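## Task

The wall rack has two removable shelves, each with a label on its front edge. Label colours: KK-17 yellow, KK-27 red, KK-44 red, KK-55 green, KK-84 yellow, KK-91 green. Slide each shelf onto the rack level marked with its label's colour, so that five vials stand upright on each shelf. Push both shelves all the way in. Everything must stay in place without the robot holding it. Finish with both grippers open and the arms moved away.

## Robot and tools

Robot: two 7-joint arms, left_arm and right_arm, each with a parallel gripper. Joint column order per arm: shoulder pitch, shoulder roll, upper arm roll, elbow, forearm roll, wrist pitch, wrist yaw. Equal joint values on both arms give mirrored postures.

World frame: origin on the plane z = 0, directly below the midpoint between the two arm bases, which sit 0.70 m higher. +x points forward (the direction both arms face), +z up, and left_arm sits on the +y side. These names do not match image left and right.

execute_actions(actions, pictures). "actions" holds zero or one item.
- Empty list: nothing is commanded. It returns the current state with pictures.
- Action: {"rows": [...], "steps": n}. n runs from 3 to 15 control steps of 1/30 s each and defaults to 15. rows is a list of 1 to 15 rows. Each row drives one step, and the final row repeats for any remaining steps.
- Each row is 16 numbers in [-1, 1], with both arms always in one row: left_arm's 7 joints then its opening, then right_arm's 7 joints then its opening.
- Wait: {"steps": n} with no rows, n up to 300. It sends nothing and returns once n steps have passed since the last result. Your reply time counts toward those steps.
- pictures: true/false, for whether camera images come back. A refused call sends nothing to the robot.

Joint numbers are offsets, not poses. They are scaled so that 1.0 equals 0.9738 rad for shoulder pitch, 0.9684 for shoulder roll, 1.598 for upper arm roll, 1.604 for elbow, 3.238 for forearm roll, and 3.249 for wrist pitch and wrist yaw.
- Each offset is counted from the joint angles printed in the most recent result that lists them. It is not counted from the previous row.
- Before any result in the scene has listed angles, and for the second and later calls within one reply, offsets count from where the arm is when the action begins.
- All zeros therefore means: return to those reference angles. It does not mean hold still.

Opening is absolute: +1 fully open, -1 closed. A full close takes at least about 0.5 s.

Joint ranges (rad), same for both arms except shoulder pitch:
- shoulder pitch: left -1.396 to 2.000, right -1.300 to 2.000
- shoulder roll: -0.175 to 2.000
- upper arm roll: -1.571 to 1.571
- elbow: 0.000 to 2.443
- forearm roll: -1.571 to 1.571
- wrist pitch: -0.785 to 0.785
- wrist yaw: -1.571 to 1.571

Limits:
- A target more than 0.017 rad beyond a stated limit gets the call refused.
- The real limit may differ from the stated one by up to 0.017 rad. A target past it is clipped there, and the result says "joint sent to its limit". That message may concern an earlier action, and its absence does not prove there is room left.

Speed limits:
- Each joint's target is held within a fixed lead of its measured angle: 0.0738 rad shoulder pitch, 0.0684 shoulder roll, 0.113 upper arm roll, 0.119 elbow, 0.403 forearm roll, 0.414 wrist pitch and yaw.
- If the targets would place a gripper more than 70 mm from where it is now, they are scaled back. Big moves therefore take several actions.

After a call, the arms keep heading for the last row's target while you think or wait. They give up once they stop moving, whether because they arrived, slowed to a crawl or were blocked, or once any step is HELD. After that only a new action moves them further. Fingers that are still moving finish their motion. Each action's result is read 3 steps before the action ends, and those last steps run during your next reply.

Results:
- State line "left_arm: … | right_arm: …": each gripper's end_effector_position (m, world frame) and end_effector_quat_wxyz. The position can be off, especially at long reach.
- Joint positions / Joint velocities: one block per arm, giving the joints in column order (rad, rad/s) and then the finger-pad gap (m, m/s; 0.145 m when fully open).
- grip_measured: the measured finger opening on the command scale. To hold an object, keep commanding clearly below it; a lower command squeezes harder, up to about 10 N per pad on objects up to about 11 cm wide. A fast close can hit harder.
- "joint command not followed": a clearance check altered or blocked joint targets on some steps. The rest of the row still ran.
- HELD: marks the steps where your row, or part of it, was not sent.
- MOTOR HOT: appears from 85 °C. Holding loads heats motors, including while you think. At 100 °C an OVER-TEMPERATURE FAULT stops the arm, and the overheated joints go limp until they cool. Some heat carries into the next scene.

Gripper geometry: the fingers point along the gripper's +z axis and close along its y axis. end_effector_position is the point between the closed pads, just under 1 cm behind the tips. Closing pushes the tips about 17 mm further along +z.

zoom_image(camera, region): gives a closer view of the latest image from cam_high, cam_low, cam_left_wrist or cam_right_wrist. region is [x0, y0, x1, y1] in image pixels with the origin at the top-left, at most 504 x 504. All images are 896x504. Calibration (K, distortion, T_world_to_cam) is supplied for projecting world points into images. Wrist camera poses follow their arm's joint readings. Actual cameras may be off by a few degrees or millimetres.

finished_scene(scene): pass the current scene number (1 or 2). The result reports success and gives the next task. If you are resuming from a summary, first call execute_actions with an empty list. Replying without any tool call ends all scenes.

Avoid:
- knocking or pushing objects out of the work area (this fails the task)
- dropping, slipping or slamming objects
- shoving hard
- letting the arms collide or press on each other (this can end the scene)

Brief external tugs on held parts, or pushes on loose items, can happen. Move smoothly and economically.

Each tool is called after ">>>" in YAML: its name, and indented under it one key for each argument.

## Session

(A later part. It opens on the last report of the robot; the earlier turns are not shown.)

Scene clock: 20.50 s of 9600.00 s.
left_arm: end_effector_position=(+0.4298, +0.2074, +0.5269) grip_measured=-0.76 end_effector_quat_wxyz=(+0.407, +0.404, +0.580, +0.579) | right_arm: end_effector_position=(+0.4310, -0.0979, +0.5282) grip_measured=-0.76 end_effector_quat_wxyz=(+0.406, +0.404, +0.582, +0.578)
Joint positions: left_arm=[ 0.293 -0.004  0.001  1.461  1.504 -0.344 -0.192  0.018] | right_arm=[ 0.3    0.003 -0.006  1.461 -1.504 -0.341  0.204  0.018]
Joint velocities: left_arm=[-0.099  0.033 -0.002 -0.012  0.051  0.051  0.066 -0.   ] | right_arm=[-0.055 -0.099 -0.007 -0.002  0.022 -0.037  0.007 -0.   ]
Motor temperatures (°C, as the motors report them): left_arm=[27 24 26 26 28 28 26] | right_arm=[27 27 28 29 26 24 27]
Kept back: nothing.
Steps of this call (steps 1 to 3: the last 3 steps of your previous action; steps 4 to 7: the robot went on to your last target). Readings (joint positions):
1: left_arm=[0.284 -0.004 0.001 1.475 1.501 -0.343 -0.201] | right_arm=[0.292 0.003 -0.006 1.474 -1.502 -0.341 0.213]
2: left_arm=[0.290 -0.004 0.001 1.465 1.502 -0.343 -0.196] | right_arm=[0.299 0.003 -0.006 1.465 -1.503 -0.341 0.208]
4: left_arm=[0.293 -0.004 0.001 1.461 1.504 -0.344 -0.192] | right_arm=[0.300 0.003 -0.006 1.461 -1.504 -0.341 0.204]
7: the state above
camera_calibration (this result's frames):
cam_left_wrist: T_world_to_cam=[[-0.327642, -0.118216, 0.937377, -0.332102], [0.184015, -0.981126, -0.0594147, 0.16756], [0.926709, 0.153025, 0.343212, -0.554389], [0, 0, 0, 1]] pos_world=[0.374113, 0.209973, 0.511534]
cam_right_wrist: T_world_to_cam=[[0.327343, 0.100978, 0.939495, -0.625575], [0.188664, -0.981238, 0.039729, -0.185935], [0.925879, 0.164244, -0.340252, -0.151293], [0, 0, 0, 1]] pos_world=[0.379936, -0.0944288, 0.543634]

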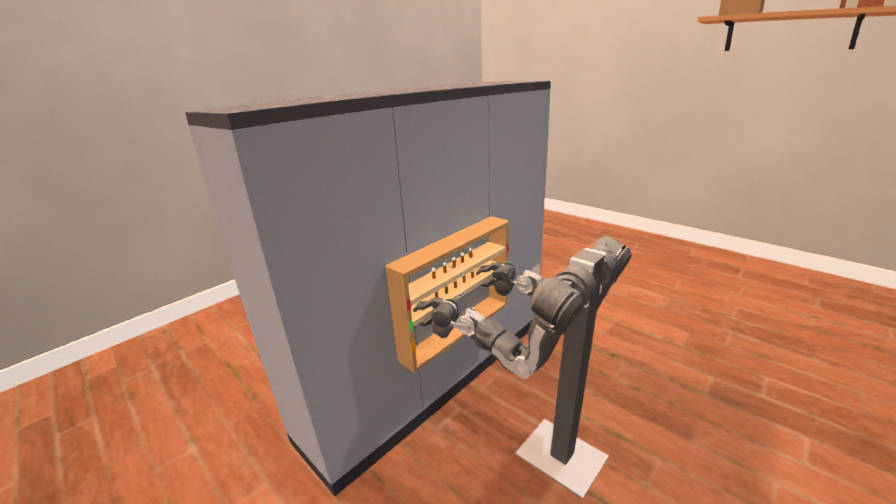

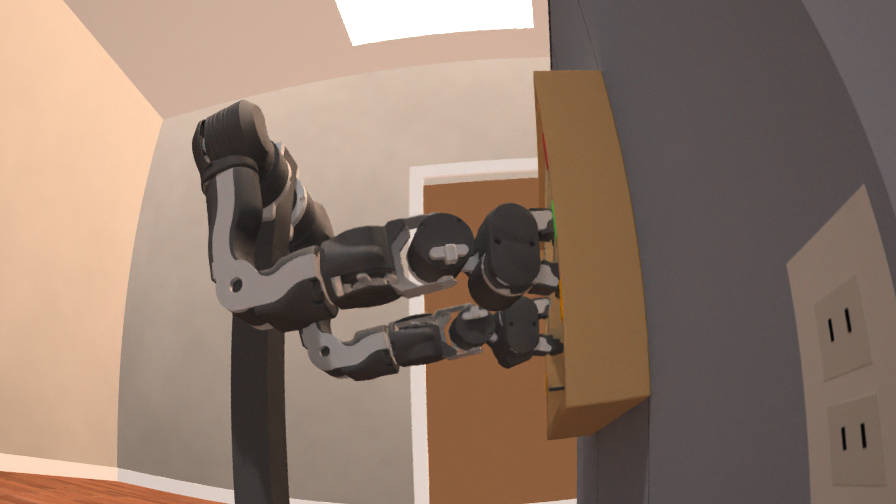

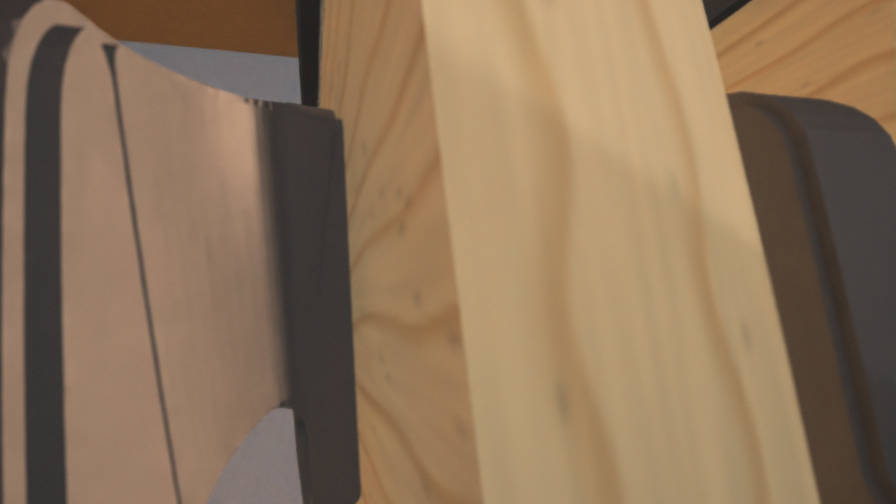

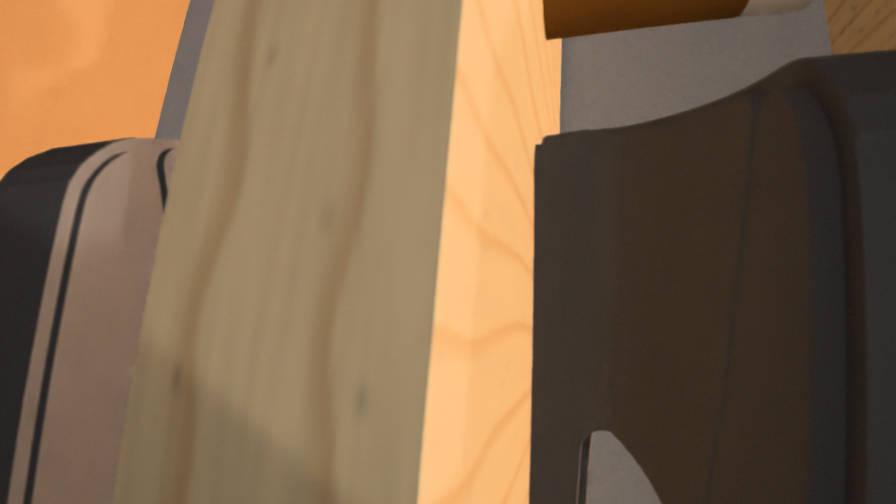

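>>> execute_actions:
  actions:
    - {"rows":[[0,0,0,0,0,0,0,-0.8,0,0,0,0,0,0,0,-0.8],[0,0,0,0,0,0,0,-0.74,0,0,0,0,0,0,0,-0.74],[0,0,0,0,0,0,0,-0.7,0,0,0,0,0,0,0,-0.7],[0,0,0,0,0,0,0,-0.6,0,0,0,0,0,0,0,-0.6],[0,0,0,0,0,0,0,-0.45,0,0,0,0,0,0,0,-0.45],[-0.015,0,0,0.011,0,0,-0.001,-0.45,-0.015,0,0,0.011,0,0,0.001,-0.45],[-0.045,0,0,0.033,0,0,-0.003,-0.45,-0.045,0,0,0.033,0,0,0.003,-0.45],[-0.085,0,0,0.062,0,0,-0.005,-0.45,-0.085,0,0,0.062,0,0,0.005,-0.45],[-0.13,0,0,0.094,0,0,-0.008,-0.45,-0.13,0,0,0.094,0,0,0.008,-0.45],[-0.175,0,0,0.125,0,0,-0.01,-0.45,-0.175,0,0,0.125,0,0,0.01,-0.45],[-0.22,0,0,0.155,0,0,-0.012,-0.45,-0.22,0,0,0.155,0,0,0.012,-0.45],[-0.262,0,0,0.183,0,0,-0.013,-0.45,-0.262,0,0,0.183,0,0,0.013,-0.45],[-0.297,0,0,0.205,0,0,-0.014,-0.45,-0.297,0,0,0.205,0,0,0.014,-0.45],[-0.318,0,0,0.218,0,0,-0.014,-0.45,-0.318,0,0,0.218,0,0,0.014,-0.45],[-0.327,0,0,0.224,0,0,-0.014,-0.45,-0.327,0,0,0.224,0,0,0.014,-0.45]]}

>>> execute_actions:
  actions:
    - {"steps":6}

>>> execute_actions:
  actions:
    - {"rows":[[0.005,0,0,0.012,-0.003,0.001,-0.01,-0.45,0.005,0,0,0.012,0.003,0.001,0.01,-0.45],[0.02,0,0,0.032,-0.008,0.003,-0.027,-0.45,0.02,0,0,0.032,0.008,0.003,0.027,-0.45],[0.04,0,0,0.055,-0.014,0.005,-0.045,-0.45,0.04,0,0,0.055,0.014,0.005,0.045,-0.45],[0.065,0,0,0.08,-0.02,0.007,-0.065,-0.45,0.065,0,0,0.08,0.02,0.007,0.065,-0.45],[0.09,0,0,0.103,-0.026,0.009,-0.085,-0.45,0.09,0,0,0.103,0.026,0.009,0.085,-0.45],[0.115,0,0,0.122,-0.03,0.011,-0.102,-0.45,0.115,0,0,0.122,0.03,0.011,0.102,-0.45],[0.135,0.005,0,0.135,-0.033,0.012,-0.114,-0.45,0.135,-0.004,0.004,0.135,0.033,0.011,0.114,-0.45],[0.146,0.005,0,0.141,-0.033,0.012,-0.12,-0.45,0.146,-0.004,0.004,0.141,0.033,0.011,0.119,-0.45]]}

Scene clock: 21.40 s of 9600.00 s.
left_arm: end_effector_position=(+0.3728, +0.2076, +0.5210) grip_measured=-0.45 end_effector_quat_wxyz=(+0.407, +0.404, +0.584, +0.574) | right_arm: end_effector_position=(+0.3740, -0.0977, +0.5223) grip_measured=-0.45 end_effector_quat_wxyz=(+0.406, +0.403, +0.586, +0.574)
Joint positions: left_arm=[ 0.034 -0.004  0.001  1.744  1.505 -0.343 -0.224  0.042] | right_arm=[ 0.042  0.003 -0.006  1.744 -1.505 -0.341  0.236  0.042]
Joint velocities: left_arm=[-1.066  0.077 -0.002  1.189 -0.022 -0.066  0.051  0.   ] | right_arm=[-1.066 -0.077  0.002  1.17  -0.051 -0.037 -0.007 -0.   ]
Motor temperatures (°C, as the motors report them): left_arm=[27 24 26 26 28 28 26] | right_arm=[27 27 28 29 26 24 27]
Steps of this call (steps 1 to 15: the robot went on to your last target; steps 16 to 27: the first 12 steps of this action). Readings (joint positions):
16: left_arm=[0.293 -0.004 0.001 1.461 1.504 -0.344 -0.192] | right_arm=[0.300 0.003 -0.006 1.461 -1.505 -0.341 0.205]
17: left_arm=[0.293 -0.004 0.001 1.461 1.504 -0.344 -0.192] | right_arm=[0.300 0.003 -0.006 1.461 -1.505 -0.341 0.205]
19: left_arm=[0.293 -0.004 0.001 1.461 1.504 -0.344 -0.192] | right_arm=[0.300 0.003 -0.006 1.461 -1.505 -0.341 0.205]
23: left_arm=[0.219 -0.004 0.001 1.555 1.504 -0.342 -0.198] | right_arm=[0.229 0.003 -0.006 1.556 -1.504 -0.340 0.209]
27: the state above

Scene clock: 21.60 s of 9600.00 s.
left_arm: end_effector_position=(+0.3587, +0.2078, +0.5247) grip_measured=-0.45 end_effector_quat_wxyz=(+0.409, +0.401, +0.584, +0.575) | right_arm: end_effector_position=(+0.3599, -0.0976, +0.5262) grip_measured=-0.45 end_effector_quat_wxyz=(+0.408, +0.400, +0.585, +0.575)
Joint positions: left_arm=[-0.028 -0.004  0.001  1.818  1.504 -0.343 -0.231  0.042] | right_arm=[-0.019  0.003 -0.006  1.819 -1.504 -0.341  0.243  0.042]
Joint velocities: left_arm=[ 0.055 -0.033  0.002  0.017 -0.022 -0.037  0.022  0.   ] | right_arm=[ 0.033  0.011  0.002 -0.002 -0.037  0.007  0.037  0.   ]
Motor temperatures (°C, as the motors report them): left_arm=[27 24 26 26 28 28 26] | right_arm=[27 27 28 29 26 24 27]
Kept back: nothing.
Steps of this call (steps 1 to 3: the last 3 steps of your previous action; steps 4 to 6: the robot went on to your last target). Readings (joint positions):
1: left_arm=[0.000 -0.004 0.001 1.783 1.504 -0.343 -0.228] | right_arm=[0.008 0.003 -0.006 1.783 -1.505 -0.341 0.240]
2: left_arm=[-0.021 -0.004 0.001 1.809 1.504 -0.343 -0.229] | right_arm=[-0.013 0.003 -0.006 1.809 -1.504 -0.341 0.241]
4: left_arm=[-0.028 -0.004 0.001 1.818 1.504 -0.343 -0.231] | right_arm=[-0.020 0.003 -0.006 1.819 -1.504 -0.341 0.242]
6: the state above

Scene clock: 22.00 s of 9600.00 s.
left_arm: end_effector_position=(+0.3585, +0.2087, +0.5991) grip_measured=-0.45 end_effector_quat_wxyz=(+0.414, +0.396, +0.586, +0.572) | right_arm: end_effector_position=(+0.3592, -0.0985, +0.6014) grip_measured=-0.45 end_effector_quat_wxyz=(+0.415, +0.395, +0.587, +0.572)
Joint positions: left_arm=[ 0.114  0.002  0.001  2.046  1.399 -0.308 -0.612  0.042] | right_arm=[ 0.123 -0.001 -0.001  2.047 -1.4   -0.309  0.62   0.042]
Joint velocities: left_arm=[ 0.011 -0.033  0.002  0.032 -0.022 -0.037 -0.066 -0.   ] | right_arm=[-0.033 -0.033 -0.002 -0.002  0.051 -0.081  0.007 -0.   ]
Motor temperatures (°C, as the motors report them): left_arm=[27 24 26 26 28 28 26] | right_arm=[27 27 28 29 26 24 27]
Steps of this call (steps 1 to 12: the first 12 steps of this action). Readings (joint positions):
1: left_arm=[-0.028 -0.004 0.001 1.826 1.502 -0.343 -0.245] | right_arm=[-0.019 0.003 -0.006 1.827 -1.502 -0.341 0.256]
2: left_arm=[-0.023 -0.004 0.001 1.849 1.494 -0.341 -0.280] | right_arm=[-0.014 0.003 -0.006 1.851 -1.494 -0.338 0.291]
4: left_arm=[0.027 -0.004 0.001 1.932 1.463 -0.331 -0.379] | right_arm=[0.035 0.003 -0.006 1.934 -1.463 -0.329 0.389]
8: left_arm=[0.122 0.001 0.001 2.051 1.404 -0.310 -0.565] | right_arm=[0.132 -0.001 -0.001 2.051 -1.404 -0.310 0.574]
12: the state above

>>> execute_actions:
  actions:
    - {"rows":[[0.01,0,0,-0.007,0,0,0,-0.45,0.01,0,0,-0.007,0,0,0,-0.45],[0.03,0,0,-0.022,0,0,0.002,-0.45,0.03,0,0,-0.022,0,0,-0.002,-0.45],[0.06,0,0,-0.045,0,0,0.005,-0.45,0.06,0,0,-0.045,0,0,-0.005,-0.45],[0.095,0,0,-0.072,0,0,0.008,-0.45,0.095,0,0,-0.072,0,0,-0.008,-0.45],[0.135,0,0,-0.103,0,0,0.011,-0.45,0.135,0,0,-0.104,0,0,-0.011,-0.45],[0.175,0,0,-0.135,0,0,0.015,-0.45,0.175,0,0,-0.136,0,0,-0.015,-0.45],[0.213,0,0,-0.165,0,0,0.018,-0.45,0.213,0,0,-0.167,0,0,-0.018,-0.45],[0.247,0,0,-0.192,0,0,0.021,-0.45,0.247,0,0,-0.194,0,0,-0.021,-0.45],[0.272,0,0,-0.213,0,0,0.024,-0.45,0.272,0,0,-0.215,0,0,-0.024,-0.45],[0.288,0,0,-0.226,0,0,0.025,-0.45,0.288,0,0,-0.228,0,0,-0.025,-0.45],[0.295,0,0,-0.231,0,0,0.025,-0.45,0.295,0,0,-0.233,0,0,-0.025,-0.45],[0.295,0,0,-0.231,0,0,0.025,-0.55,0.295,0,0,-0.233,0,0,-0.025,-0.55],[0.295,0,0,-0.231,0,0,0.025,-0.65,0.295,0,0,-0.233,0,0,-0.025,-0.65]]}

>>> execute_actions:
  actions:
    - {"rows":[[0,0,0,0,0,0,0,-0.7,0,0,0,0,0,0,0,-0.7],[0,0,0,0,0,0,0,-0.74,0,0,0,0,0,0,0,-0.74],[0,0,0,0,0,0,0,-0.78,0,0,0,0,0,0,0,-0.78],[0,0,0,0,0,0,0,-0.85,0,0,0,0,0,0,0,-0.85],[0,0,0,0,0,0,0,-1,0,0,0,0,0,0,0,-1]],"steps":10}
  pictures: true

Scene clock: 22.77 s of 9600.00 s.
left_arm: end_effector_position=(+0.4285, +0.2091, +0.6003) grip_measured=-0.55 end_effector_quat_wxyz=(+0.405, +0.404, +0.582, +0.578) | right_arm: end_effector_position=(+0.4297, -0.0981, +0.6030) grip_measured=-0.55 end_effector_quat_wxyz=(+0.407, +0.403, +0.583, +0.577)
Joint positions: left_arm=[ 0.402  0.002  0.001  1.678  1.4   -0.308 -0.54   0.034] | right_arm=[ 0.413 -0.001 -0.001  1.676 -1.4   -0.309  0.546  0.034]
Joint velocities: left_arm=[-0.011 -0.011  0.012 -0.002 -0.037  0.022  0.022 -0.042] | right_arm=[-0.033  0.033 -0.027  0.007 -0.007 -0.022 -0.037 -0.042]
Motor temperatures (°C, as the motors report them): left_arm=[28 24 26 26 28 28 26] | right_arm=[28 27 28 29 26 24 27]
Steps of this call (steps 1 to 3: the last 3 steps of your previous action; steps 4 to 11: the robot went on to your last target; steps 12 to 23: the first 12 steps of this action). Readings (joint positions):
12: left_arm=[0.118 0.002 0.001 2.041 1.399 -0.308 -0.615] | right_arm=[0.127 -0.001 -0.001 2.042 -1.399 -0.309 0.623]
13: left_arm=[0.135 0.002 0.001 2.021 1.399 -0.308 -0.613] | right_arm=[0.144 -0.001 -0.001 2.022 -1.399 -0.309 0.621]
15: left_arm=[0.204 0.002 0.001 1.938 1.399 -0.308 -0.601] | right_arm=[0.213 -0.001 -0.001 1.939 -1.399 -0.309 0.609]
19: left_arm=[0.354 0.002 0.001 1.744 1.399 -0.308 -0.563] | right_arm=[0.364 -0.001 -0.001 1.742 -1.399 -0.309 0.569]
23: the state above

Scene clock: 23.10 s of 9600.00 s.
left_arm: end_effector_position=(+0.4285, +0.2091, +0.6008) grip_measured=-0.76 end_effector_quat_wxyz=(+0.406, +0.403, +0.581, +0.579) | right_arm: end_effector_position=(+0.4297, -0.0981, +0.6029) grip_measured=-0.76 end_effector_quat_wxyz=(+0.407, +0.403, +0.583, +0.577)
Joint positions: left_arm=[ 0.402  0.002  0.001  1.678  1.4   -0.308 -0.537  0.018] | right_arm=[ 0.413 -0.001 -0.001  1.676 -1.4   -0.309  0.547  0.018]
Joint velocities: left_arm=[-0.011 -0.011 -0.022  0.002  0.051  0.007 -0.095  0.   ] | right_arm=[ 0.011 -0.033 -0.017 -0.012  0.022  0.022  0.022  0.   ]
Motor temperatures (°C, as the motors report them): left_arm=[28 24 26 26 28 28 26] | right_arm=[28 27 28 29 26 24 27]
Steps of this call (steps 1 to 3: the last 3 steps of your previous action; steps 4 to 10: the first 7 steps of this action, its rows measured from where the robot was after step 3). Readings (joint positions):
3: left_arm=[0.402 0.002 0.001 1.678 1.400 -0.308 -0.537] | right_arm=[0.413 -0.001 -0.001 1.676 -1.400 -0.309 0.545]
4: left_arm=[0.402 0.002 0.001 1.678 1.400 -0.308 -0.537] | right_arm=[0.413 -0.001 -0.001 1.676 -1.400 -0.309 0.545]
5: left_arm=[0.402 0.002 0.001 1.678 1.400 -0.308 -0.537] | right_arm=[0.413 -0.001 -0.001 1.676 -1.400 -0.309 0.545]
7: left_arm=[0.402 0.002 0.001 1.678 1.400 -0.308 -0.537] | right_arm=[0.413 -0.001 -0.001 1.676 -1.400 -0.309 0.547]
10: the state above
camera_calibration (this result's frames):
cam_left_wrist: T_world_to_cam=[[-0.325507, -0.1167, 0.93831, -0.403321], [0.186513, -0.980781, -0.0572788, 0.171441], [0.926962, 0.156363, 0.341018, -0.578313], [0, 0, 0, 1]] pos_world=[0.372814, 0.211505, 0.585475]
cam_right_wrist: T_world_to_cam=[[0.326115, 0.103835, 0.93961, -0.694594], [0.188681, -0.981099, 0.0429336, -0.190752], [0.926309, 0.163286, -0.339543, -0.125305], [0, 0, 0, 1]] pos_world=[0.378579, -0.0945633, 0.618291]

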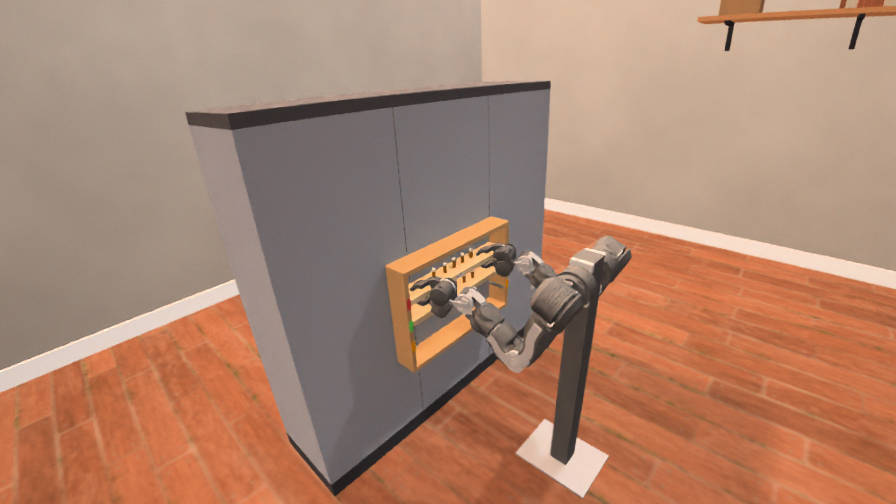

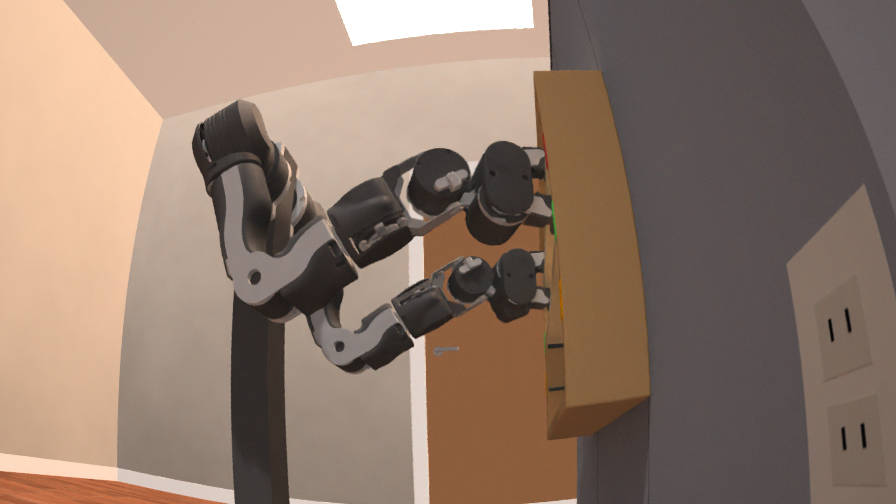

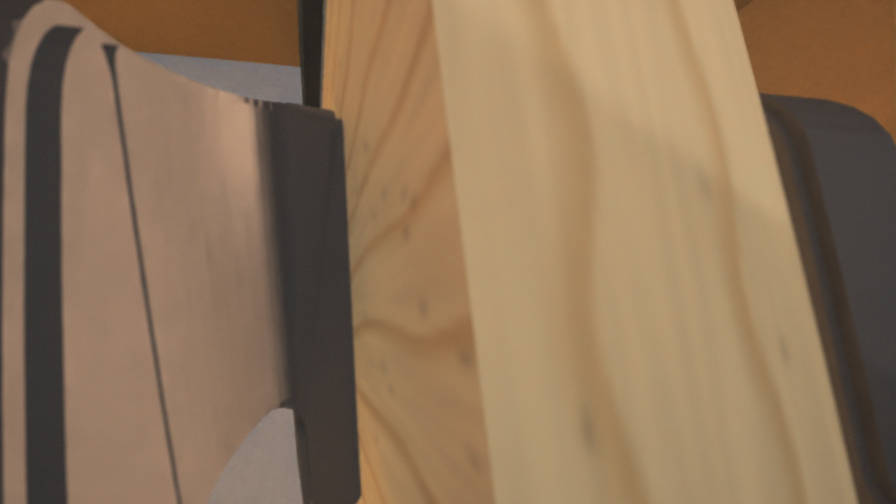

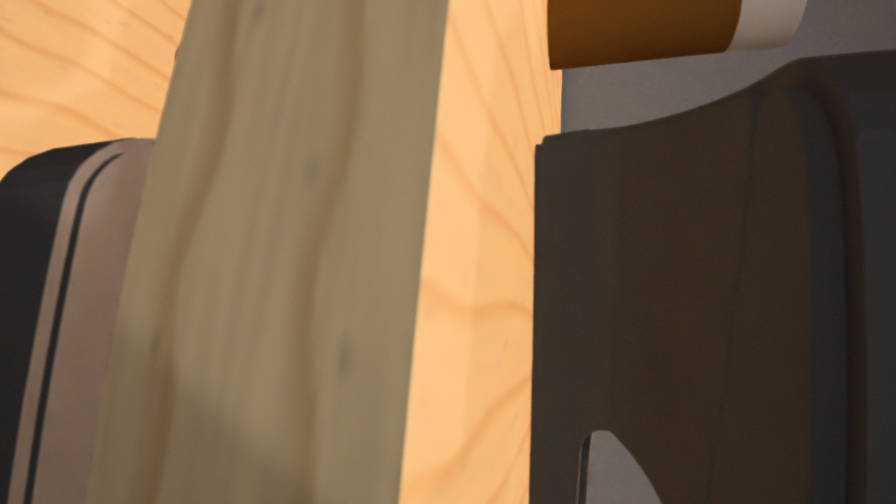

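>>> execute_actions:
  actions:
    - {"rows":[[0.001,0,0,0.006,0,0,0.001,-1,0.001,0,0,0.006,0,0,-0.001,-1],[-0.005,0,0,0.013,-0.001,0,0,-1,-0.005,0,0,0.013,0.001,0,0,-1],[-0.014,0,0,0.022,-0.002,0.001,-0.002,-1,-0.014,0,0,0.022,0.002,0.001,0.002,-1],[-0.027,0,0,0.035,-0.003,0.002,-0.005,-1,-0.027,0,0,0.035,0.003,0.002,0.005,-1],[-0.042,0,0,0.05,-0.004,0.002,-0.008,-1,-0.042,0,0,0.05,0.004,0.002,0.008,-1],[-0.059,0,0,0.067,-0.005,0.003,-0.011,-1,-0.059,0,0,0.067,0.005,0.003,0.011,-1],[-0.077,0,0,0.086,-0.007,0.004,-0.015,-1,-0.077,0,0,0.086,0.007,0.004,0.015,-1],[-0.096,0,0,0.104,-0.008,0.005,-0.019,-1,-0.096,0,0,0.104,0.008,0.005,0.019,-1],[-0.114,0,0,0.123,-0.009,0.006,-0.023,-1,-0.114,0,0,0.123,0.009,0.006,0.023,-1],[-0.131,0,0,0.14,-0.01,0.006,-0.026,-1,-0.131,0,0,0.14,0.01,0.006,0.026,-1],[-0.146,0,0,0.155,-0.011,0.007,-0.029,-1,-0.146,0,0,0.155,0.011,0.007,0.029,-1],[-0.159,0,0,0.168,-0.012,0.008,-0.031,-1,-0.159,0,0,0.168,0.012,0.008,0.031,-1],[-0.168,0,0,0.177,-0.013,0.008,-0.033,-1,-0.168,0,0,0.177,0.013,0.008,0.033,-1],[-0.174,0,0,0.183,-0.013,0.008,-0.034,-1,-0.174,0,0,0.183,0.013,0.008,0.034,-1],[-0.176,0,0,0.185,-0.013,0.008,-0.034,-1,-0.176,0,0,0.185,0.013,0.008,0.034,-1]]}

>>> execute_actions:
  actions:
    - {"steps":6}

>>> execute_actions:
  actions:
    - {"rows":[[0.001,0,0,0.006,-0.001,0,0.002,-1,0.001,0,0,0.006,0.001,0,-0.002,-1],[-0.005,0,0,0.01,-0.001,0,0.001,-1,-0.005,0,0,0.01,0.001,0,-0.001,-1],[-0.014,0,0,0.017,-0.001,0,0,-1,-0.014,0,0,0.017,0.001,0,0,-1],[-0.027,0,0,0.027,-0.002,0.001,-0.001,-1,-0.027,0,0,0.027,0.002,0.001,0.001,-1],[-0.043,0,0,0.039,-0.002,0.001,-0.002,-1,-0.043,0,0,0.039,0.002,0.001,0.002,-1],[-0.06,0,0,0.053,-0.002,0.001,-0.003,-1,-0.06,0,0,0.053,0.002,0.001,0.003,-1],[-0.079,0,0,0.067,-0.003,0.002,-0.005,-1,-0.079,0,0,0.067,0.003,0.002,0.005,-1],[-0.098,0,0,0.082,-0.003,0.002,-0.007,-1,-0.098,0,0,0.082,0.003,0.002,0.007,-1],[-0.117,0,0,0.096,-0.004,0.002,-0.008,-1,-0.117,0,0,0.096,0.004,0.002,0.008,-1],[-0.134,0,0,0.11,-0.004,0.003,-0.01,-1,-0.134,0,0,0.11,0.004,0.003,0.01,-1],[-0.15,0,0,0.122,-0.004,0.003,-0.011,-1,-0.15,0,0,0.122,0.004,0.003,0.011,-1],[-0.163,0,0,0.132,-0.005,0.003,-0.012,-1,-0.163,0,0,0.132,0.005,0.003,0.012,-1],[-0.172,0,0,0.139,-0.005,0.003,-0.013,-1,-0.172,0,0,0.139,0.005,0.004,0.013,-1],[-0.178,0,0,0.143,-0.005,0.003,-0.014,-1,-0.178,0,0,0.143,0.005,0.004,0.014,-1],[-0.18,0,0,0.145,-0.005,0.003,-0.014,-1,-0.18,0,0,0.145,0.005,0.004,0.014,-1]]}

>>> execute_actions:
  actions:
    - {"steps":6}

>>> execute_actions:
  actions:
    - {"rows":[[0,0,0,0.002,0.002,-0.001,0.009,-1,0,0,0,0.002,-0.002,-0.001,-0.009,-1],[-0.006,0,0,-0.004,0.004,-0.002,0.017,-1,-0.006,0,0,-0.004,-0.004,-0.002,-0.017,-1],[-0.015,0,0,-0.012,0.006,-0.004,0.026,-1,-0.015,0,0,-0.012,-0.006,-0.004,-0.026,-1],[-0.027,0,0,-0.023,0.009,-0.006,0.037,-1,-0.027,0,0,-0.023,-0.009,-0.006,-0.037,-1],[-0.042,0,0,-0.037,0.013,-0.008,0.049,-1,-0.042,0,0,-0.037,-0.013,-0.008,-0.049,-1],[-0.058,0,0,-0.052,0.017,-0.011,0.063,-1,-0.058,0,0,-0.052,-0.017,-0.011,-0.063,-1],[-0.076,0,0,-0.068,0.021,-0.013,0.077,-1,-0.076,0,0,-0.068,-0.021,-0.013,-0.077,-1],[-0.094,0,0,-0.084,0.025,-0.015,0.09,-1,-0.094,0,0,-0.084,-0.025,-0.015,-0.09,-1],[-0.112,0,0,-0.1,0.029,-0.017,0.103,-1,-0.112,0,0,-0.1,-0.029,-0.017,-0.103,-1],[-0.128,0,0,-0.115,0.033,-0.019,0.114,-1,-0.128,0,0,-0.115,-0.033,-0.019,-0.114,-1],[-0.143,0,0,-0.128,0.036,-0.02,0.123,-1,-0.143,0,0,-0.128,-0.036,-0.02,-0.123,-1],[-0.155,0,0,-0.138,0.038,-0.021,0.13,-1,-0.155,0,0,-0.138,-0.038,-0.021,-0.13,-1],[-0.164,0,0,-0.146,0.039,-0.021,0.134,-1,-0.164,0,0,-0.146,-0.039,-0.021,-0.134,-1],[-0.169,0,0,-0.151,0.04,-0.021,0.136,-1,-0.169,0,0,-0.151,-0.04,-0.021,-0.136,-1],[-0.171,0,0,-0.153,0.04,-0.021,0.136,-1,-0.171,0,0,-0.153,-0.04,-0.021,-0.136,-1]]}

>>> execute_actions:
  actions:
    - {"steps":7}

Scene clock: 24.30 s of 9600.00 s.
left_arm: end_effector_position=(+0.3841, +0.2086, +0.6107) grip_measured=-0.76 end_effector_quat_wxyz=(+0.409, +0.402, +0.578, +0.581) | right_arm: end_effector_position=(+0.3849, -0.0978, +0.6118) grip_measured=-0.76 end_effector_quat_wxyz=(+0.408, +0.400, +0.581, +0.580)
Joint positions: left_arm=[ 0.246  0.002  0.001  1.939  1.371 -0.287 -0.633  0.018] | right_arm=[ 0.256 -0.001 -0.001  1.937 -1.369 -0.292  0.645  0.018]
Joint velocities: left_arm=[-0.275 -0.033 -0.012  0.52  -0.081 -0.007 -0.11   0.   ] | right_arm=[-0.297 -0.011 -0.017  0.496  0.125  0.022  0.095 -0.   ]
Motor temperatures (°C, as the motors report them): left_arm=[28 24 26 26 28 28 26] | right_arm=[28 27 28 29 26 24 27]
Steps of this call (steps 1 to 3: the last 3 steps of your previous action; steps 4 to 15: the robot went on to your last target; steps 16 to 24: nothing new was sent; steps 25 to 36: the first 12 steps of this action). Readings (joint positions):
25: left_arm=[0.402 0.002 0.001 1.680 1.400 -0.308 -0.537] | right_arm=[0.412 -0.001 -0.001 1.677 -1.401 -0.309 0.548]
26: left_arm=[0.399 0.002 0.001 1.686 1.401 -0.308 -0.541] | right_arm=[0.409 -0.001 -0.001 1.685 -1.401 -0.309 0.551]
28: left_arm=[0.376 0.002 0.001 1.723 1.398 -0.306 -0.552] | right_arm=[0.387 -0.001 -0.001 1.722 -1.398 -0.307 0.562]
32: left_arm=[0.308 0.002 0.001 1.834 1.385 -0.297 -0.592] | right_arm=[0.317 -0.001 -0.001 1.832 -1.383 -0.300 0.603]
36: the state above

Scene clock: 24.50 s of 9600.00 s.
left_arm: end_effector_position=(+0.3788, +0.2086, +0.6112) grip_measured=-0.76 end_effector_quat_wxyz=(+0.407, +0.403, +0.579, +0.580) | right_arm: end_effector_position=(+0.3797, -0.0977, +0.6121) grip_measured=-0.76 end_effector_quat_wxyz=(+0.406, +0.402, +0.582, +0.578)
Joint positions: left_arm=[ 0.23   0.002  0.001  1.969  1.365 -0.283 -0.653  0.018] | right_arm=[ 0.239 -0.001 -0.001  1.966 -1.362 -0.288  0.665  0.018]
Joint velocities: left_arm=[ 0.033 -0.077  0.007 -0.012  0.007 -0.051  0.007 -0.   ] | right_arm=[-0.011  0.011  0.002  0.007  0.037 -0.051  0.007 -0.   ]
Motor temperatures (°C, as the motors report them): left_arm=[28 24 26 26 28 28 26] | right_arm=[28 27 28 29 26 24 27]
Kept back: nothing.
Steps of this call (steps 1 to 3: the last 3 steps of your previous action; steps 4 to 6: the robot went on to your last target). Readings (joint positions):
1: left_arm=[0.237 0.002 0.001 1.955 1.368 -0.286 -0.641] | right_arm=[0.246 -0.001 -0.001 1.952 -1.365 -0.291 0.653]
2: left_arm=[0.232 0.002 0.001 1.965 1.366 -0.285 -0.646] | right_arm=[0.241 -0.001 -0.001 1.962 -1.363 -0.290 0.659]
4: left_arm=[0.230 0.002 0.001 1.969 1.365 -0.284 -0.651] | right_arm=[0.239 -0.001 -0.001 1.966 -1.362 -0.289 0.663]
6: the state above

Scene clock: 24.90 s of 9600.00 s.
left_arm: end_effector_position=(+0.3384, +0.2083, +0.6135) grip_measured=-0.76 end_effector_quat_wxyz=(+0.409, +0.403, +0.579, +0.579) | right_arm: end_effector_position=(+0.3390, -0.0973, +0.6143) grip_measured=-0.76 end_effector_quat_wxyz=(+0.406, +0.400, +0.583, +0.579)
Joint positions: left_arm=[ 0.069  0.002  0.001  2.172  1.357 -0.276 -0.695  0.018] | right_arm=[ 0.078 -0.001 -0.001  2.17  -1.35  -0.283  0.707  0.018]
Joint velocities: left_arm=[-0.363  0.011  0.002  0.408 -0.066 -0.022 -0.125  0.   ] | right_arm=[-0.319  0.011 -0.012  0.393  0.007  0.007  0.066 -0.   ]
Motor temperatures (°C, as the motors report them): left_arm=[28 24 26 26 28 28 26] | right_arm=[28 27 28 29 26 24 27]
Steps of this call (steps 1 to 12: the first 12 steps of this action). Readings (joint positions):
1: left_arm=[0.230 0.002 0.001 1.969 1.365 -0.283 -0.654] | right_arm=[0.239 -0.001 -0.001 1.967 -1.362 -0.288 0.666]
2: left_arm=[0.227 0.002 0.001 1.974 1.366 -0.283 -0.655] | right_arm=[0.236 -0.001 -0.001 1.972 -1.362 -0.288 0.668]
4: left_arm=[0.204 0.002 0.001 2.001 1.365 -0.282 -0.660] | right_arm=[0.213 -0.001 -0.001 1.999 -1.361 -0.288 0.672]
8: left_arm=[0.133 0.002 0.001 2.090 1.362 -0.279 -0.677] | right_arm=[0.142 -0.001 -0.001 2.088 -1.356 -0.286 0.689]
12: the state above

Scene clock: 25.10 s of 9600.00 s.
left_arm: end_effector_position=(+0.3341, +0.2082, +0.6134) grip_measured=-0.76 end_effector_quat_wxyz=(+0.408, +0.404, +0.580, +0.577) | right_arm: end_effector_position=(+0.3346, -0.0975, +0.6143) grip_measured=-0.76 end_effector_quat_wxyz=(+0.405, +0.401, +0.584, +0.578)
Joint positions: left_arm=[ 0.053  0.002  0.001  2.194  1.355 -0.273 -0.706  0.018] | right_arm=[ 0.062 -0.001 -0.001  2.192 -1.348 -0.281  0.717  0.018]
Joint velocities: left_arm=[ 0.033 -0.011 -0.017 -0.022  0.037  0.007 -0.022 -0.   ] | right_arm=[ 0.011 -0.033 -0.012 -0.002  0.037  0.022  0.022  0.   ]
Motor temperatures (°C, as the motors report them): left_arm=[28 24 26 26 28 28 26] | right_arm=[28 27 28 29 26 24 27]
Kept back: nothing.
Steps of this call (steps 1 to 3: the last 3 steps of your previous action; steps 4 to 6: the robot went on to your last target). Readings (joint positions):
1: left_arm=[0.060 0.002 0.001 2.185 1.356 -0.275 -0.698] | right_arm=[0.069 -0.001 -0.001 2.182 -1.349 -0.282 0.710]
2: left_arm=[0.054 0.002 0.001 2.192 1.355 -0.274 -0.701] | right_arm=[0.064 -0.001 -0.001 2.189 -1.348 -0.281 0.713]
4: left_arm=[0.053 0.002 0.001 2.194 1.355 -0.274 -0.705] | right_arm=[0.062 -0.001 -0.001 2.192 -1.348 -0.281 0.716]
6: the state above

Scene clock: 25.50 s of 9600.00 s.
left_arm: end_effector_position=(+0.3379, +0.2086, +0.5391) grip_measured=-0.76 end_effector_quat_wxyz=(+0.401, +0.409, +0.586, +0.572) | right_arm: end_effector_position=(+0.3391, -0.0974, +0.5404) grip_measured=-0.76 end_effector_quat_wxyz=(+0.399, +0.407, +0.589, +0.573)
Joint positions: left_arm=[-0.102  0.002  0.001  1.972  1.468 -0.334 -0.339  0.018] | right_arm=[-0.092 -0.001 -0.001  1.971 -1.463 -0.341  0.351  0.018]
Joint velocities: left_arm=[-0.341 -0.033  0.007 -0.393  0.198 -0.081  0.491 -0.001] | right_arm=[-0.363 -0.033 -0.012 -0.383 -0.271 -0.066 -0.549  0.001]
Motor temperatures (°C, as the motors report them): left_arm=[28 24 26 26 28 28 26] | right_arm=[28 27 28 29 26 24 27]
Steps of this call (steps 1 to 12: the first 12 steps of this action). Readings (joint positions):
1: left_arm=[0.052 0.002 0.001 2.194 1.358 -0.273 -0.702] | right_arm=[0.062 -0.001 -0.001 2.192 -1.350 -0.281 0.713]
2: left_arm=[0.049 0.002 0.001 2.191 1.362 -0.275 -0.686] | right_arm=[0.058 -0.001 -0.001 2.190 -1.354 -0.283 0.697]
4: left_arm=[0.030 0.002 0.001 2.165 1.374 -0.285 -0.631] | right_arm=[0.039 -0.001 -0.001 2.162 -1.367 -0.293 0.644]
8: left_arm=[-0.041 0.002 0.001 2.061 1.422 -0.312 -0.482] | right_arm=[-0.031 -0.001 -0.001 2.060 -1.415 -0.320 0.494]
12: the state above

Scene clock: 25.73 s of 9600.00 s.
left_arm: end_effector_position=(+0.3368, +0.2086, +0.5321) grip_measured=-0.76 end_effector_quat_wxyz=(+0.404, +0.407, +0.584, +0.575) | right_arm: end_effector_position=(+0.3381, -0.0974, +0.5331) grip_measured=-0.76 end_effector_quat_wxyz=(+0.402, +0.405, +0.587, +0.575)
Joint positions: left_arm=[-0.119  0.002  0.001  1.945  1.485 -0.339 -0.283  0.018] | right_arm=[-0.109 -0.001 -0.001  1.944 -1.48  -0.345  0.296  0.018]
Joint velocities: left_arm=[ 0.077 -0.011 -0.007 -0.002 -0.066 -0.022 -0.051 -0.   ] | right_arm=[ 0.121 -0.011  0.007  0.007  0.007  0.007 -0.051 -0.   ]
Motor temperatures (°C, as the motors report them): left_arm=[28 24 26 26 28 28 27] | right_arm=[28 27 28 29 26 24 27]
Kept back: nothing.
Steps of this call (steps 1 to 3: the last 3 steps of your previous action; steps 4 to 7: the robot went on to your last target). Readings (joint positions):
1: left_arm=[-0.112 0.002 0.001 1.958 1.475 -0.336 -0.319] | right_arm=[-0.102 -0.001 -0.001 1.957 -1.470 -0.343 0.330]
2: left_arm=[-0.118 0.002 0.001 1.950 1.480 -0.338 -0.305] | right_arm=[-0.108 -0.001 -0.001 1.948 -1.475 -0.344 0.316]
4: left_arm=[-0.119 0.002 0.001 1.945 1.484 -0.339 -0.292] | right_arm=[-0.109 -0.001 -0.001 1.944 -1.479 -0.345 0.302]
7: the state above

>>> execute_actions:
  actions:
    - {"rows":[[0.004,0,0,-0.001,0.001,0,0.012,-1,0.004,0,0,-0.001,-0.001,0,-0.012,-1],[0.003,-0.002,0.001,-0.008,0.002,0.001,0.02,-1,0.003,0.002,-0.001,-0.008,-0.002,0.001,-0.02,-1],[0.002,-0.004,0.002,-0.018,0.004,0.001,0.028,-1,0.002,0.004,-0.002,-0.018,-0.004,0.002,-0.028,-1],[0,-0.007,0.004,-0.033,0.006,0.002,0.038,-1,0,0.007,-0.004,-0.033,-0.006,0.003,-0.038,-1],[-0.002,-0.011,0.006,-0.05,0.008,0.003,0.049,-1,-0.002,0.011,-0.006,-0.05,-0.009,0.004,-0.049,-1],[-0.004,-0.016,0.009,-0.07,0.011,0.004,0.061,-1,-0.004,0.016,-0.009,-0.07,-0.011,0.005,-0.061,-1],[-0.006,-0.02,0.011,-0.091,0.013,0.005,0.073,-1,-0.006,0.02,-0.011,-0.091,-0.014,0.006,-0.073,-1],[-0.008,-0.025,0.014,-0.113,0.016,0.006,0.085,-1,-0.008,0.025,-0.014,-0.113,-0.017,0.008,-0.085,-1],[-0.01,-0.03,0.016,-0.134,0.018,0.007,0.096,-1,-0.01,0.029,-0.016,-0.134,-0.019,0.009,-0.096,-1],[-0.011,-0.034,0.019,-0.153,0.02,0.008,0.105,-1,-0.011,0.033,-0.019,-0.153,-0.021,0.01,-0.106,-1],[-0.012,-0.038,0.021,-0.171,0.022,0.009,0.113,-1,-0.012,0.037,-0.021,-0.171,-0.023,0.011,-0.114,-1],[-0.013,-0.041,0.023,-0.185,0.023,0.01,0.119,-1,-0.013,0.04,-0.023,-0.185,-0.024,0.012,-0.12,-1],[-0.014,-0.043,0.024,-0.196,0.024,0.01,0.122,-1,-0.014,0.042,-0.024,-0.196,-0.025,0.012,-0.123,-1],[-0.014,-0.045,0.025,-0.202,0.024,0.01,0.123,-1,-0.014,0.044,-0.025,-0.202,-0.025,0.012,-0.124,-1],[-0.014,-0.045,0.025,-0.204,0.024,0.01,0.123,-1,-0.014,0.044,-0.025,-0.204,-0.025,0.012,-0.124,-1]]}

>>> execute_actions:
  actions:
    - {"steps":8}
  pictures: true

Scene clock: 26.47 s of 9600.00 s.
left_arm: end_effector_position=(+0.3401, +0.2087, +0.4667) grip_measured=-0.76 end_effector_quat_wxyz=(+0.403, +0.406, +0.582, +0.578) | right_arm: end_effector_position=(+0.3420, -0.0985, +0.4670) grip_measured=-0.76 end_effector_quat_wxyz=(+0.403, +0.406, +0.585, +0.575)
Joint positions: left_arm=[-0.133 -0.037  0.036  1.649  1.557 -0.314  0.053  0.018] | right_arm=[-0.124  0.038 -0.035  1.647 -1.558 -0.315 -0.04   0.018]
Joint velocities: left_arm=[-0.055 -0.077  0.076 -0.535  0.125  0.037  0.447 -0.001] | right_arm=[ 0.011  0.055 -0.076 -0.535 -0.168  0.139 -0.418  0.001]
Motor temperatures (°C, as the motors report them): left_arm=[28 24 26 26 28 28 27] | right_arm=[28 27 28 29 26 24 28]
Steps of this call (steps 1 to 10: the robot went on to your last target; steps 11 to 22: the first 12 steps of this action). Readings (joint positions):
11: left_arm=[-0.119 0.002 0.001 1.944 1.487 -0.339 -0.275] | right_arm=[-0.109 -0.001 -0.001 1.943 -1.483 -0.345 0.287]
12: left_arm=[-0.118 0.001 0.001 1.937 1.489 -0.339 -0.256] | right_arm=[-0.108 -0.000 -0.001 1.936 -1.486 -0.345 0.269]
14: left_arm=[-0.118 -0.004 0.005 1.900 1.498 -0.337 -0.204] | right_arm=[-0.108 0.005 -0.005 1.898 -1.496 -0.343 0.219]
18: left_arm=[-0.127 -0.022 0.021 1.768 1.529 -0.326 -0.069] | right_arm=[-0.118 0.023 -0.021 1.766 -1.530 -0.329 0.084]
22: the state above

Scene clock: 26.73 s of 9600.00 s.
left_arm: end_effector_position=(+0.3389, +0.2085, +0.4602) grip_measured=-0.76 end_effector_quat_wxyz=(+0.405, +0.404, +0.580, +0.580) | right_arm: end_effector_position=(+0.3410, -0.0990, +0.4602) grip_measured=-0.76 end_effector_quat_wxyz=(+0.404, +0.405, +0.583, +0.577)
Joint positions: left_arm=[-0.136 -0.042  0.04   1.615  1.565 -0.31   0.099  0.018] | right_arm=[-0.127  0.042 -0.039  1.614 -1.566 -0.31  -0.084  0.018]
Joint velocities: left_arm=[-0.077 -0.099 -0.007  0.007  0.007  0.037  0.066  0.   ] | right_arm=[ 0.055 -0.011  0.007 -0.002 -0.007 -0.007 -0.095 -0.   ]
Motor temperatures (°C, as the motors report them): left_arm=[28 24 26 26 28 28 27] | right_arm=[28 27 28 29 26 24 28]
Kept back: nothing.
Steps of this call (steps 1 to 3: the last 3 steps of your previous action; steps 4 to 8: the robot went on to your last target). Readings (joint positions):
1: left_arm=[-0.134 -0.039 0.038 1.631 1.561 -0.312 0.071] | right_arm=[-0.126 0.039 -0.037 1.629 -1.562 -0.313 -0.058]
2: left_arm=[-0.135 -0.041 0.039 1.620 1.563 -0.311 0.081] | right_arm=[-0.127 0.041 -0.039 1.618 -1.565 -0.312 -0.069]
4: left_arm=[-0.136 -0.042 0.040 1.615 1.565 -0.311 0.091] | right_arm=[-0.128 0.042 -0.039 1.614 -1.566 -0.311 -0.079]
8: the state above
camera_calibration (this result's frames):
cam_left_wrist: T_world_to_cam=[[-0.325337, -0.121771, 0.937725, -0.299435], [0.187535, -0.980284, -0.0622344, 0.1813], [0.926815, 0.155609, 0.341759, -0.447289], [0, 0, 0, 1]] pos_world=[0.283137, 0.210865, 0.444936]
cam_right_wrist: T_world_to_cam=[[0.331315, 0.100947, 0.938105, -0.532884], [0.189074, -0.981196, 0.0388074, -0.167009], [0.924382, 0.164514, -0.344171, -0.088495], [0, 0, 0, 1]] pos_world=[0.289932, -0.0955168, 0.475925]

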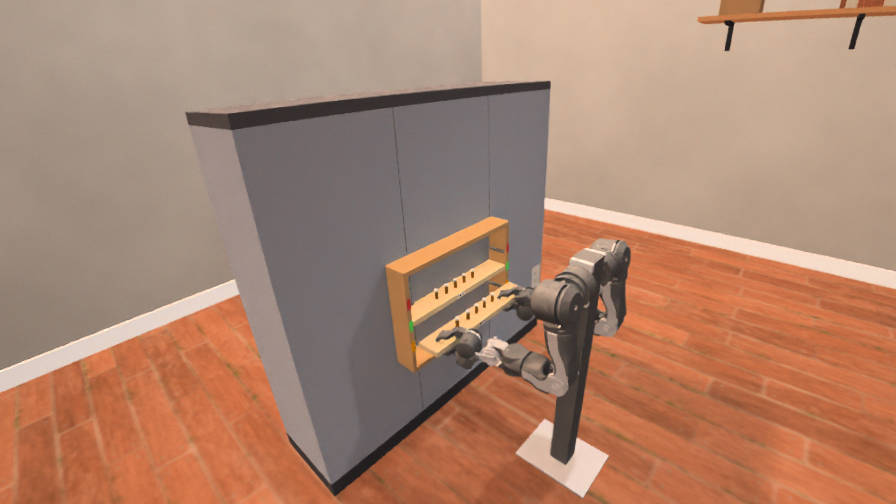

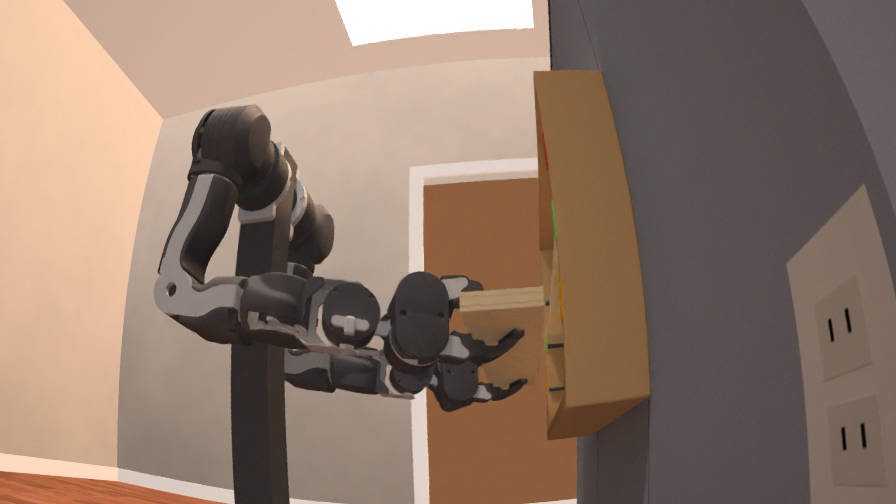

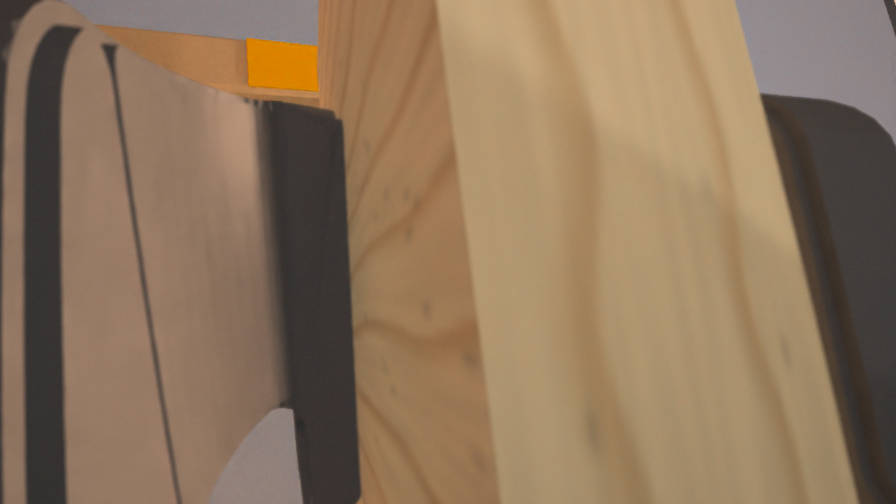

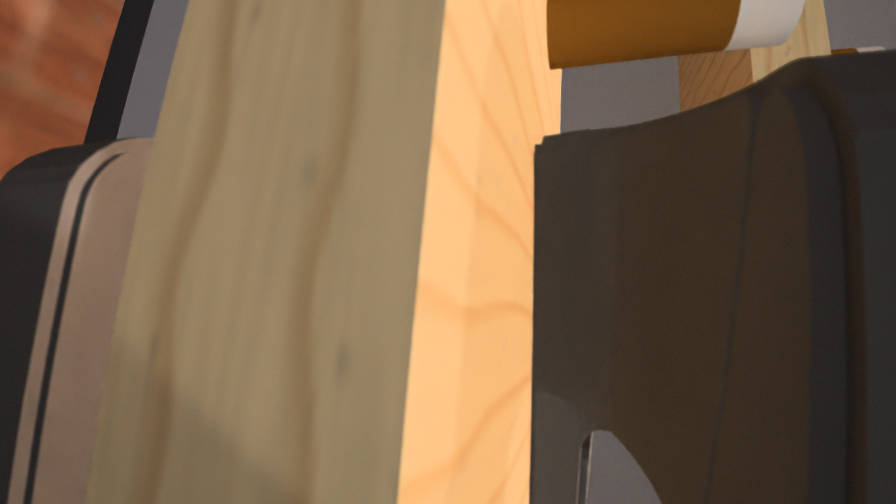

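>>> execute_actions:
  actions:
    - {"rows":[[0.006,0,0,0,0,0,0.004,-1,0.006,0,0,0,0,0,-0.006,-1],[0.013,0,0,-0.004,0,0,0.004,-1,0.013,0,0,-0.004,0,0,-0.006,-1],[0.024,0,0.001,-0.011,0,0,0.004,-1,0.024,0,-0.001,-0.011,0,0,-0.006,-1],[0.039,0,0.002,-0.02,0,0,0.004,-1,0.039,0,-0.002,-0.02,0,0,-0.006,-1],[0.056,0,0.002,-0.03,0,0,0.004,-1,0.056,0,-0.002,-0.03,0,0,-0.006,-1],[0.076,0,0.003,-0.042,0,0,0.004,-1,0.076,0,-0.003,-0.042,0,0,-0.006,-1],[0.098,0,0.004,-0.055,0,0,0.004,-1,0.098,0,-0.004,-0.055,0,0,-0.006,-1],[0.12,0,0.004,-0.069,0,0,0.004,-1,0.12,0,-0.005,-0.069,0,0,-0.006,-1],[0.141,0,0.005,-0.082,0,0,0.004,-1,0.141,0,-0.006,-0.082,0,0,-0.006,-1],[0.161,0,0.006,-0.094,0,0,0.004,-1,0.161,0,-0.006,-0.093,0,0,-0.006,-1],[0.179,0,0.006,-0.104,0,0,0.004,-1,0.179,0,-0.007,-0.103,0,0,-0.006,-1],[0.194,0,0.007,-0.113,0,0,0.004,-1,0.194,0,-0.008,-0.112,0,0,-0.006,-1],[0.204,0,0.007,-0.12,0,0,0.004,-1,0.204,0,-0.008,-0.119,0,0,-0.006,-1],[0.211,0,0.007,-0.124,0,0,0.004,-1,0.211,0,-0.008,-0.123,0,0,-0.006,-1],[0.213,0,0.007,-0.125,0,0,0.004,-1,0.213,0,-0.008,-0.124,0,0,-0.006,-1]]}

>>> execute_actions:
  actions:
    - {"steps":7}

Scene clock: 27.43 s of 9600.00 s.
left_arm: end_effector_position=(+0.3792, +0.2093, +0.4597) grip_measured=-0.76 end_effector_quat_wxyz=(+0.407, +0.400, +0.582, +0.579) | right_arm: end_effector_position=(+0.3813, -0.0985, +0.4613) grip_measured=-0.76 end_effector_quat_wxyz=(+0.408, +0.400, +0.583, +0.578)
Joint positions: left_arm=[ 0.048 -0.042  0.049  1.435  1.567 -0.311  0.1    0.018] | right_arm=[ 0.057  0.042 -0.048  1.436 -1.566 -0.31  -0.089  0.018]
Joint velocities: left_arm=[ 0.363  0.011  0.051 -0.33  -0.022 -0.022 -0.081  0.   ] | right_arm=[ 0.363  0.033 -0.051 -0.359 -0.022  0.007 -0.037 -0.   ]
Motor temperatures (°C, as the motors report them): left_arm=[28 24 26 26 28 28 27] | right_arm=[28 27 28 29 26 24 28]
Steps of this call (steps 1 to 9: the robot went on to your last target; steps 10 to 21: the first 12 steps of this action). Readings (joint positions):
10: left_arm=[-0.135 -0.042 0.040 1.615 1.566 -0.310 0.099] | right_arm=[-0.127 0.042 -0.039 1.614 -1.566 -0.310 -0.084]
11: left_arm=[-0.131 -0.042 0.040 1.611 1.566 -0.310 0.099] | right_arm=[-0.124 0.042 -0.039 1.609 -1.566 -0.311 -0.085]
13: left_arm=[-0.106 -0.042 0.040 1.584 1.567 -0.310 0.099] | right_arm=[-0.099 0.042 -0.039 1.582 -1.566 -0.311 -0.086]
17: left_arm=[-0.023 -0.042 0.045 1.507 1.567 -0.311 0.100] | right_arm=[-0.015 0.042 -0.044 1.506 -1.566 -0.310 -0.089]
21: the state above

Scene clock: 27.67 s of 9600.00 s.
left_arm: end_effector_position=(+0.3836, +0.2092, +0.4597) grip_measured=-0.76 end_effector_quat_wxyz=(+0.407, +0.400, +0.582, +0.579) | right_arm: end_effector_position=(+0.3859, -0.0986, +0.4617) grip_measured=-0.76 end_effector_quat_wxyz=(+0.409, +0.400, +0.583, +0.577)
Joint positions: left_arm=[ 0.069 -0.042  0.05   1.415  1.567 -0.311  0.1    0.018] | right_arm=[ 0.078  0.042 -0.049  1.415 -1.566 -0.309 -0.09   0.018]
Joint velocities: left_arm=[ 0.011 -0.011  0.002 -0.002 -0.007  0.051 -0.022 -0.   ] | right_arm=[ 0.033 -0.055 -0.012 -0.002  0.022  0.081  0.037  0.   ]
Motor temperatures (°C, as the motors report them): left_arm=[28 24 26 26 28 28 27] | right_arm=[28 27 28 29 26 24 28]
Kept back: nothing.
Steps of this call (steps 1 to 3: the last 3 steps of your previous action; steps 4 to 7: the robot went on to your last target). Readings (joint positions):
1: left_arm=[0.060 -0.042 0.050 1.424 1.567 -0.311 0.100] | right_arm=[0.069 0.042 -0.049 1.424 -1.566 -0.309 -0.090]
2: left_arm=[0.067 -0.042 0.050 1.417 1.567 -0.311 0.100] | right_arm=[0.075 0.042 -0.049 1.418 -1.566 -0.309 -0.090]
4: left_arm=[0.069 -0.042 0.050 1.415 1.567 -0.311 0.100] | right_arm=[0.078 0.042 -0.049 1.415 -1.566 -0.309 -0.090]
7: the state above


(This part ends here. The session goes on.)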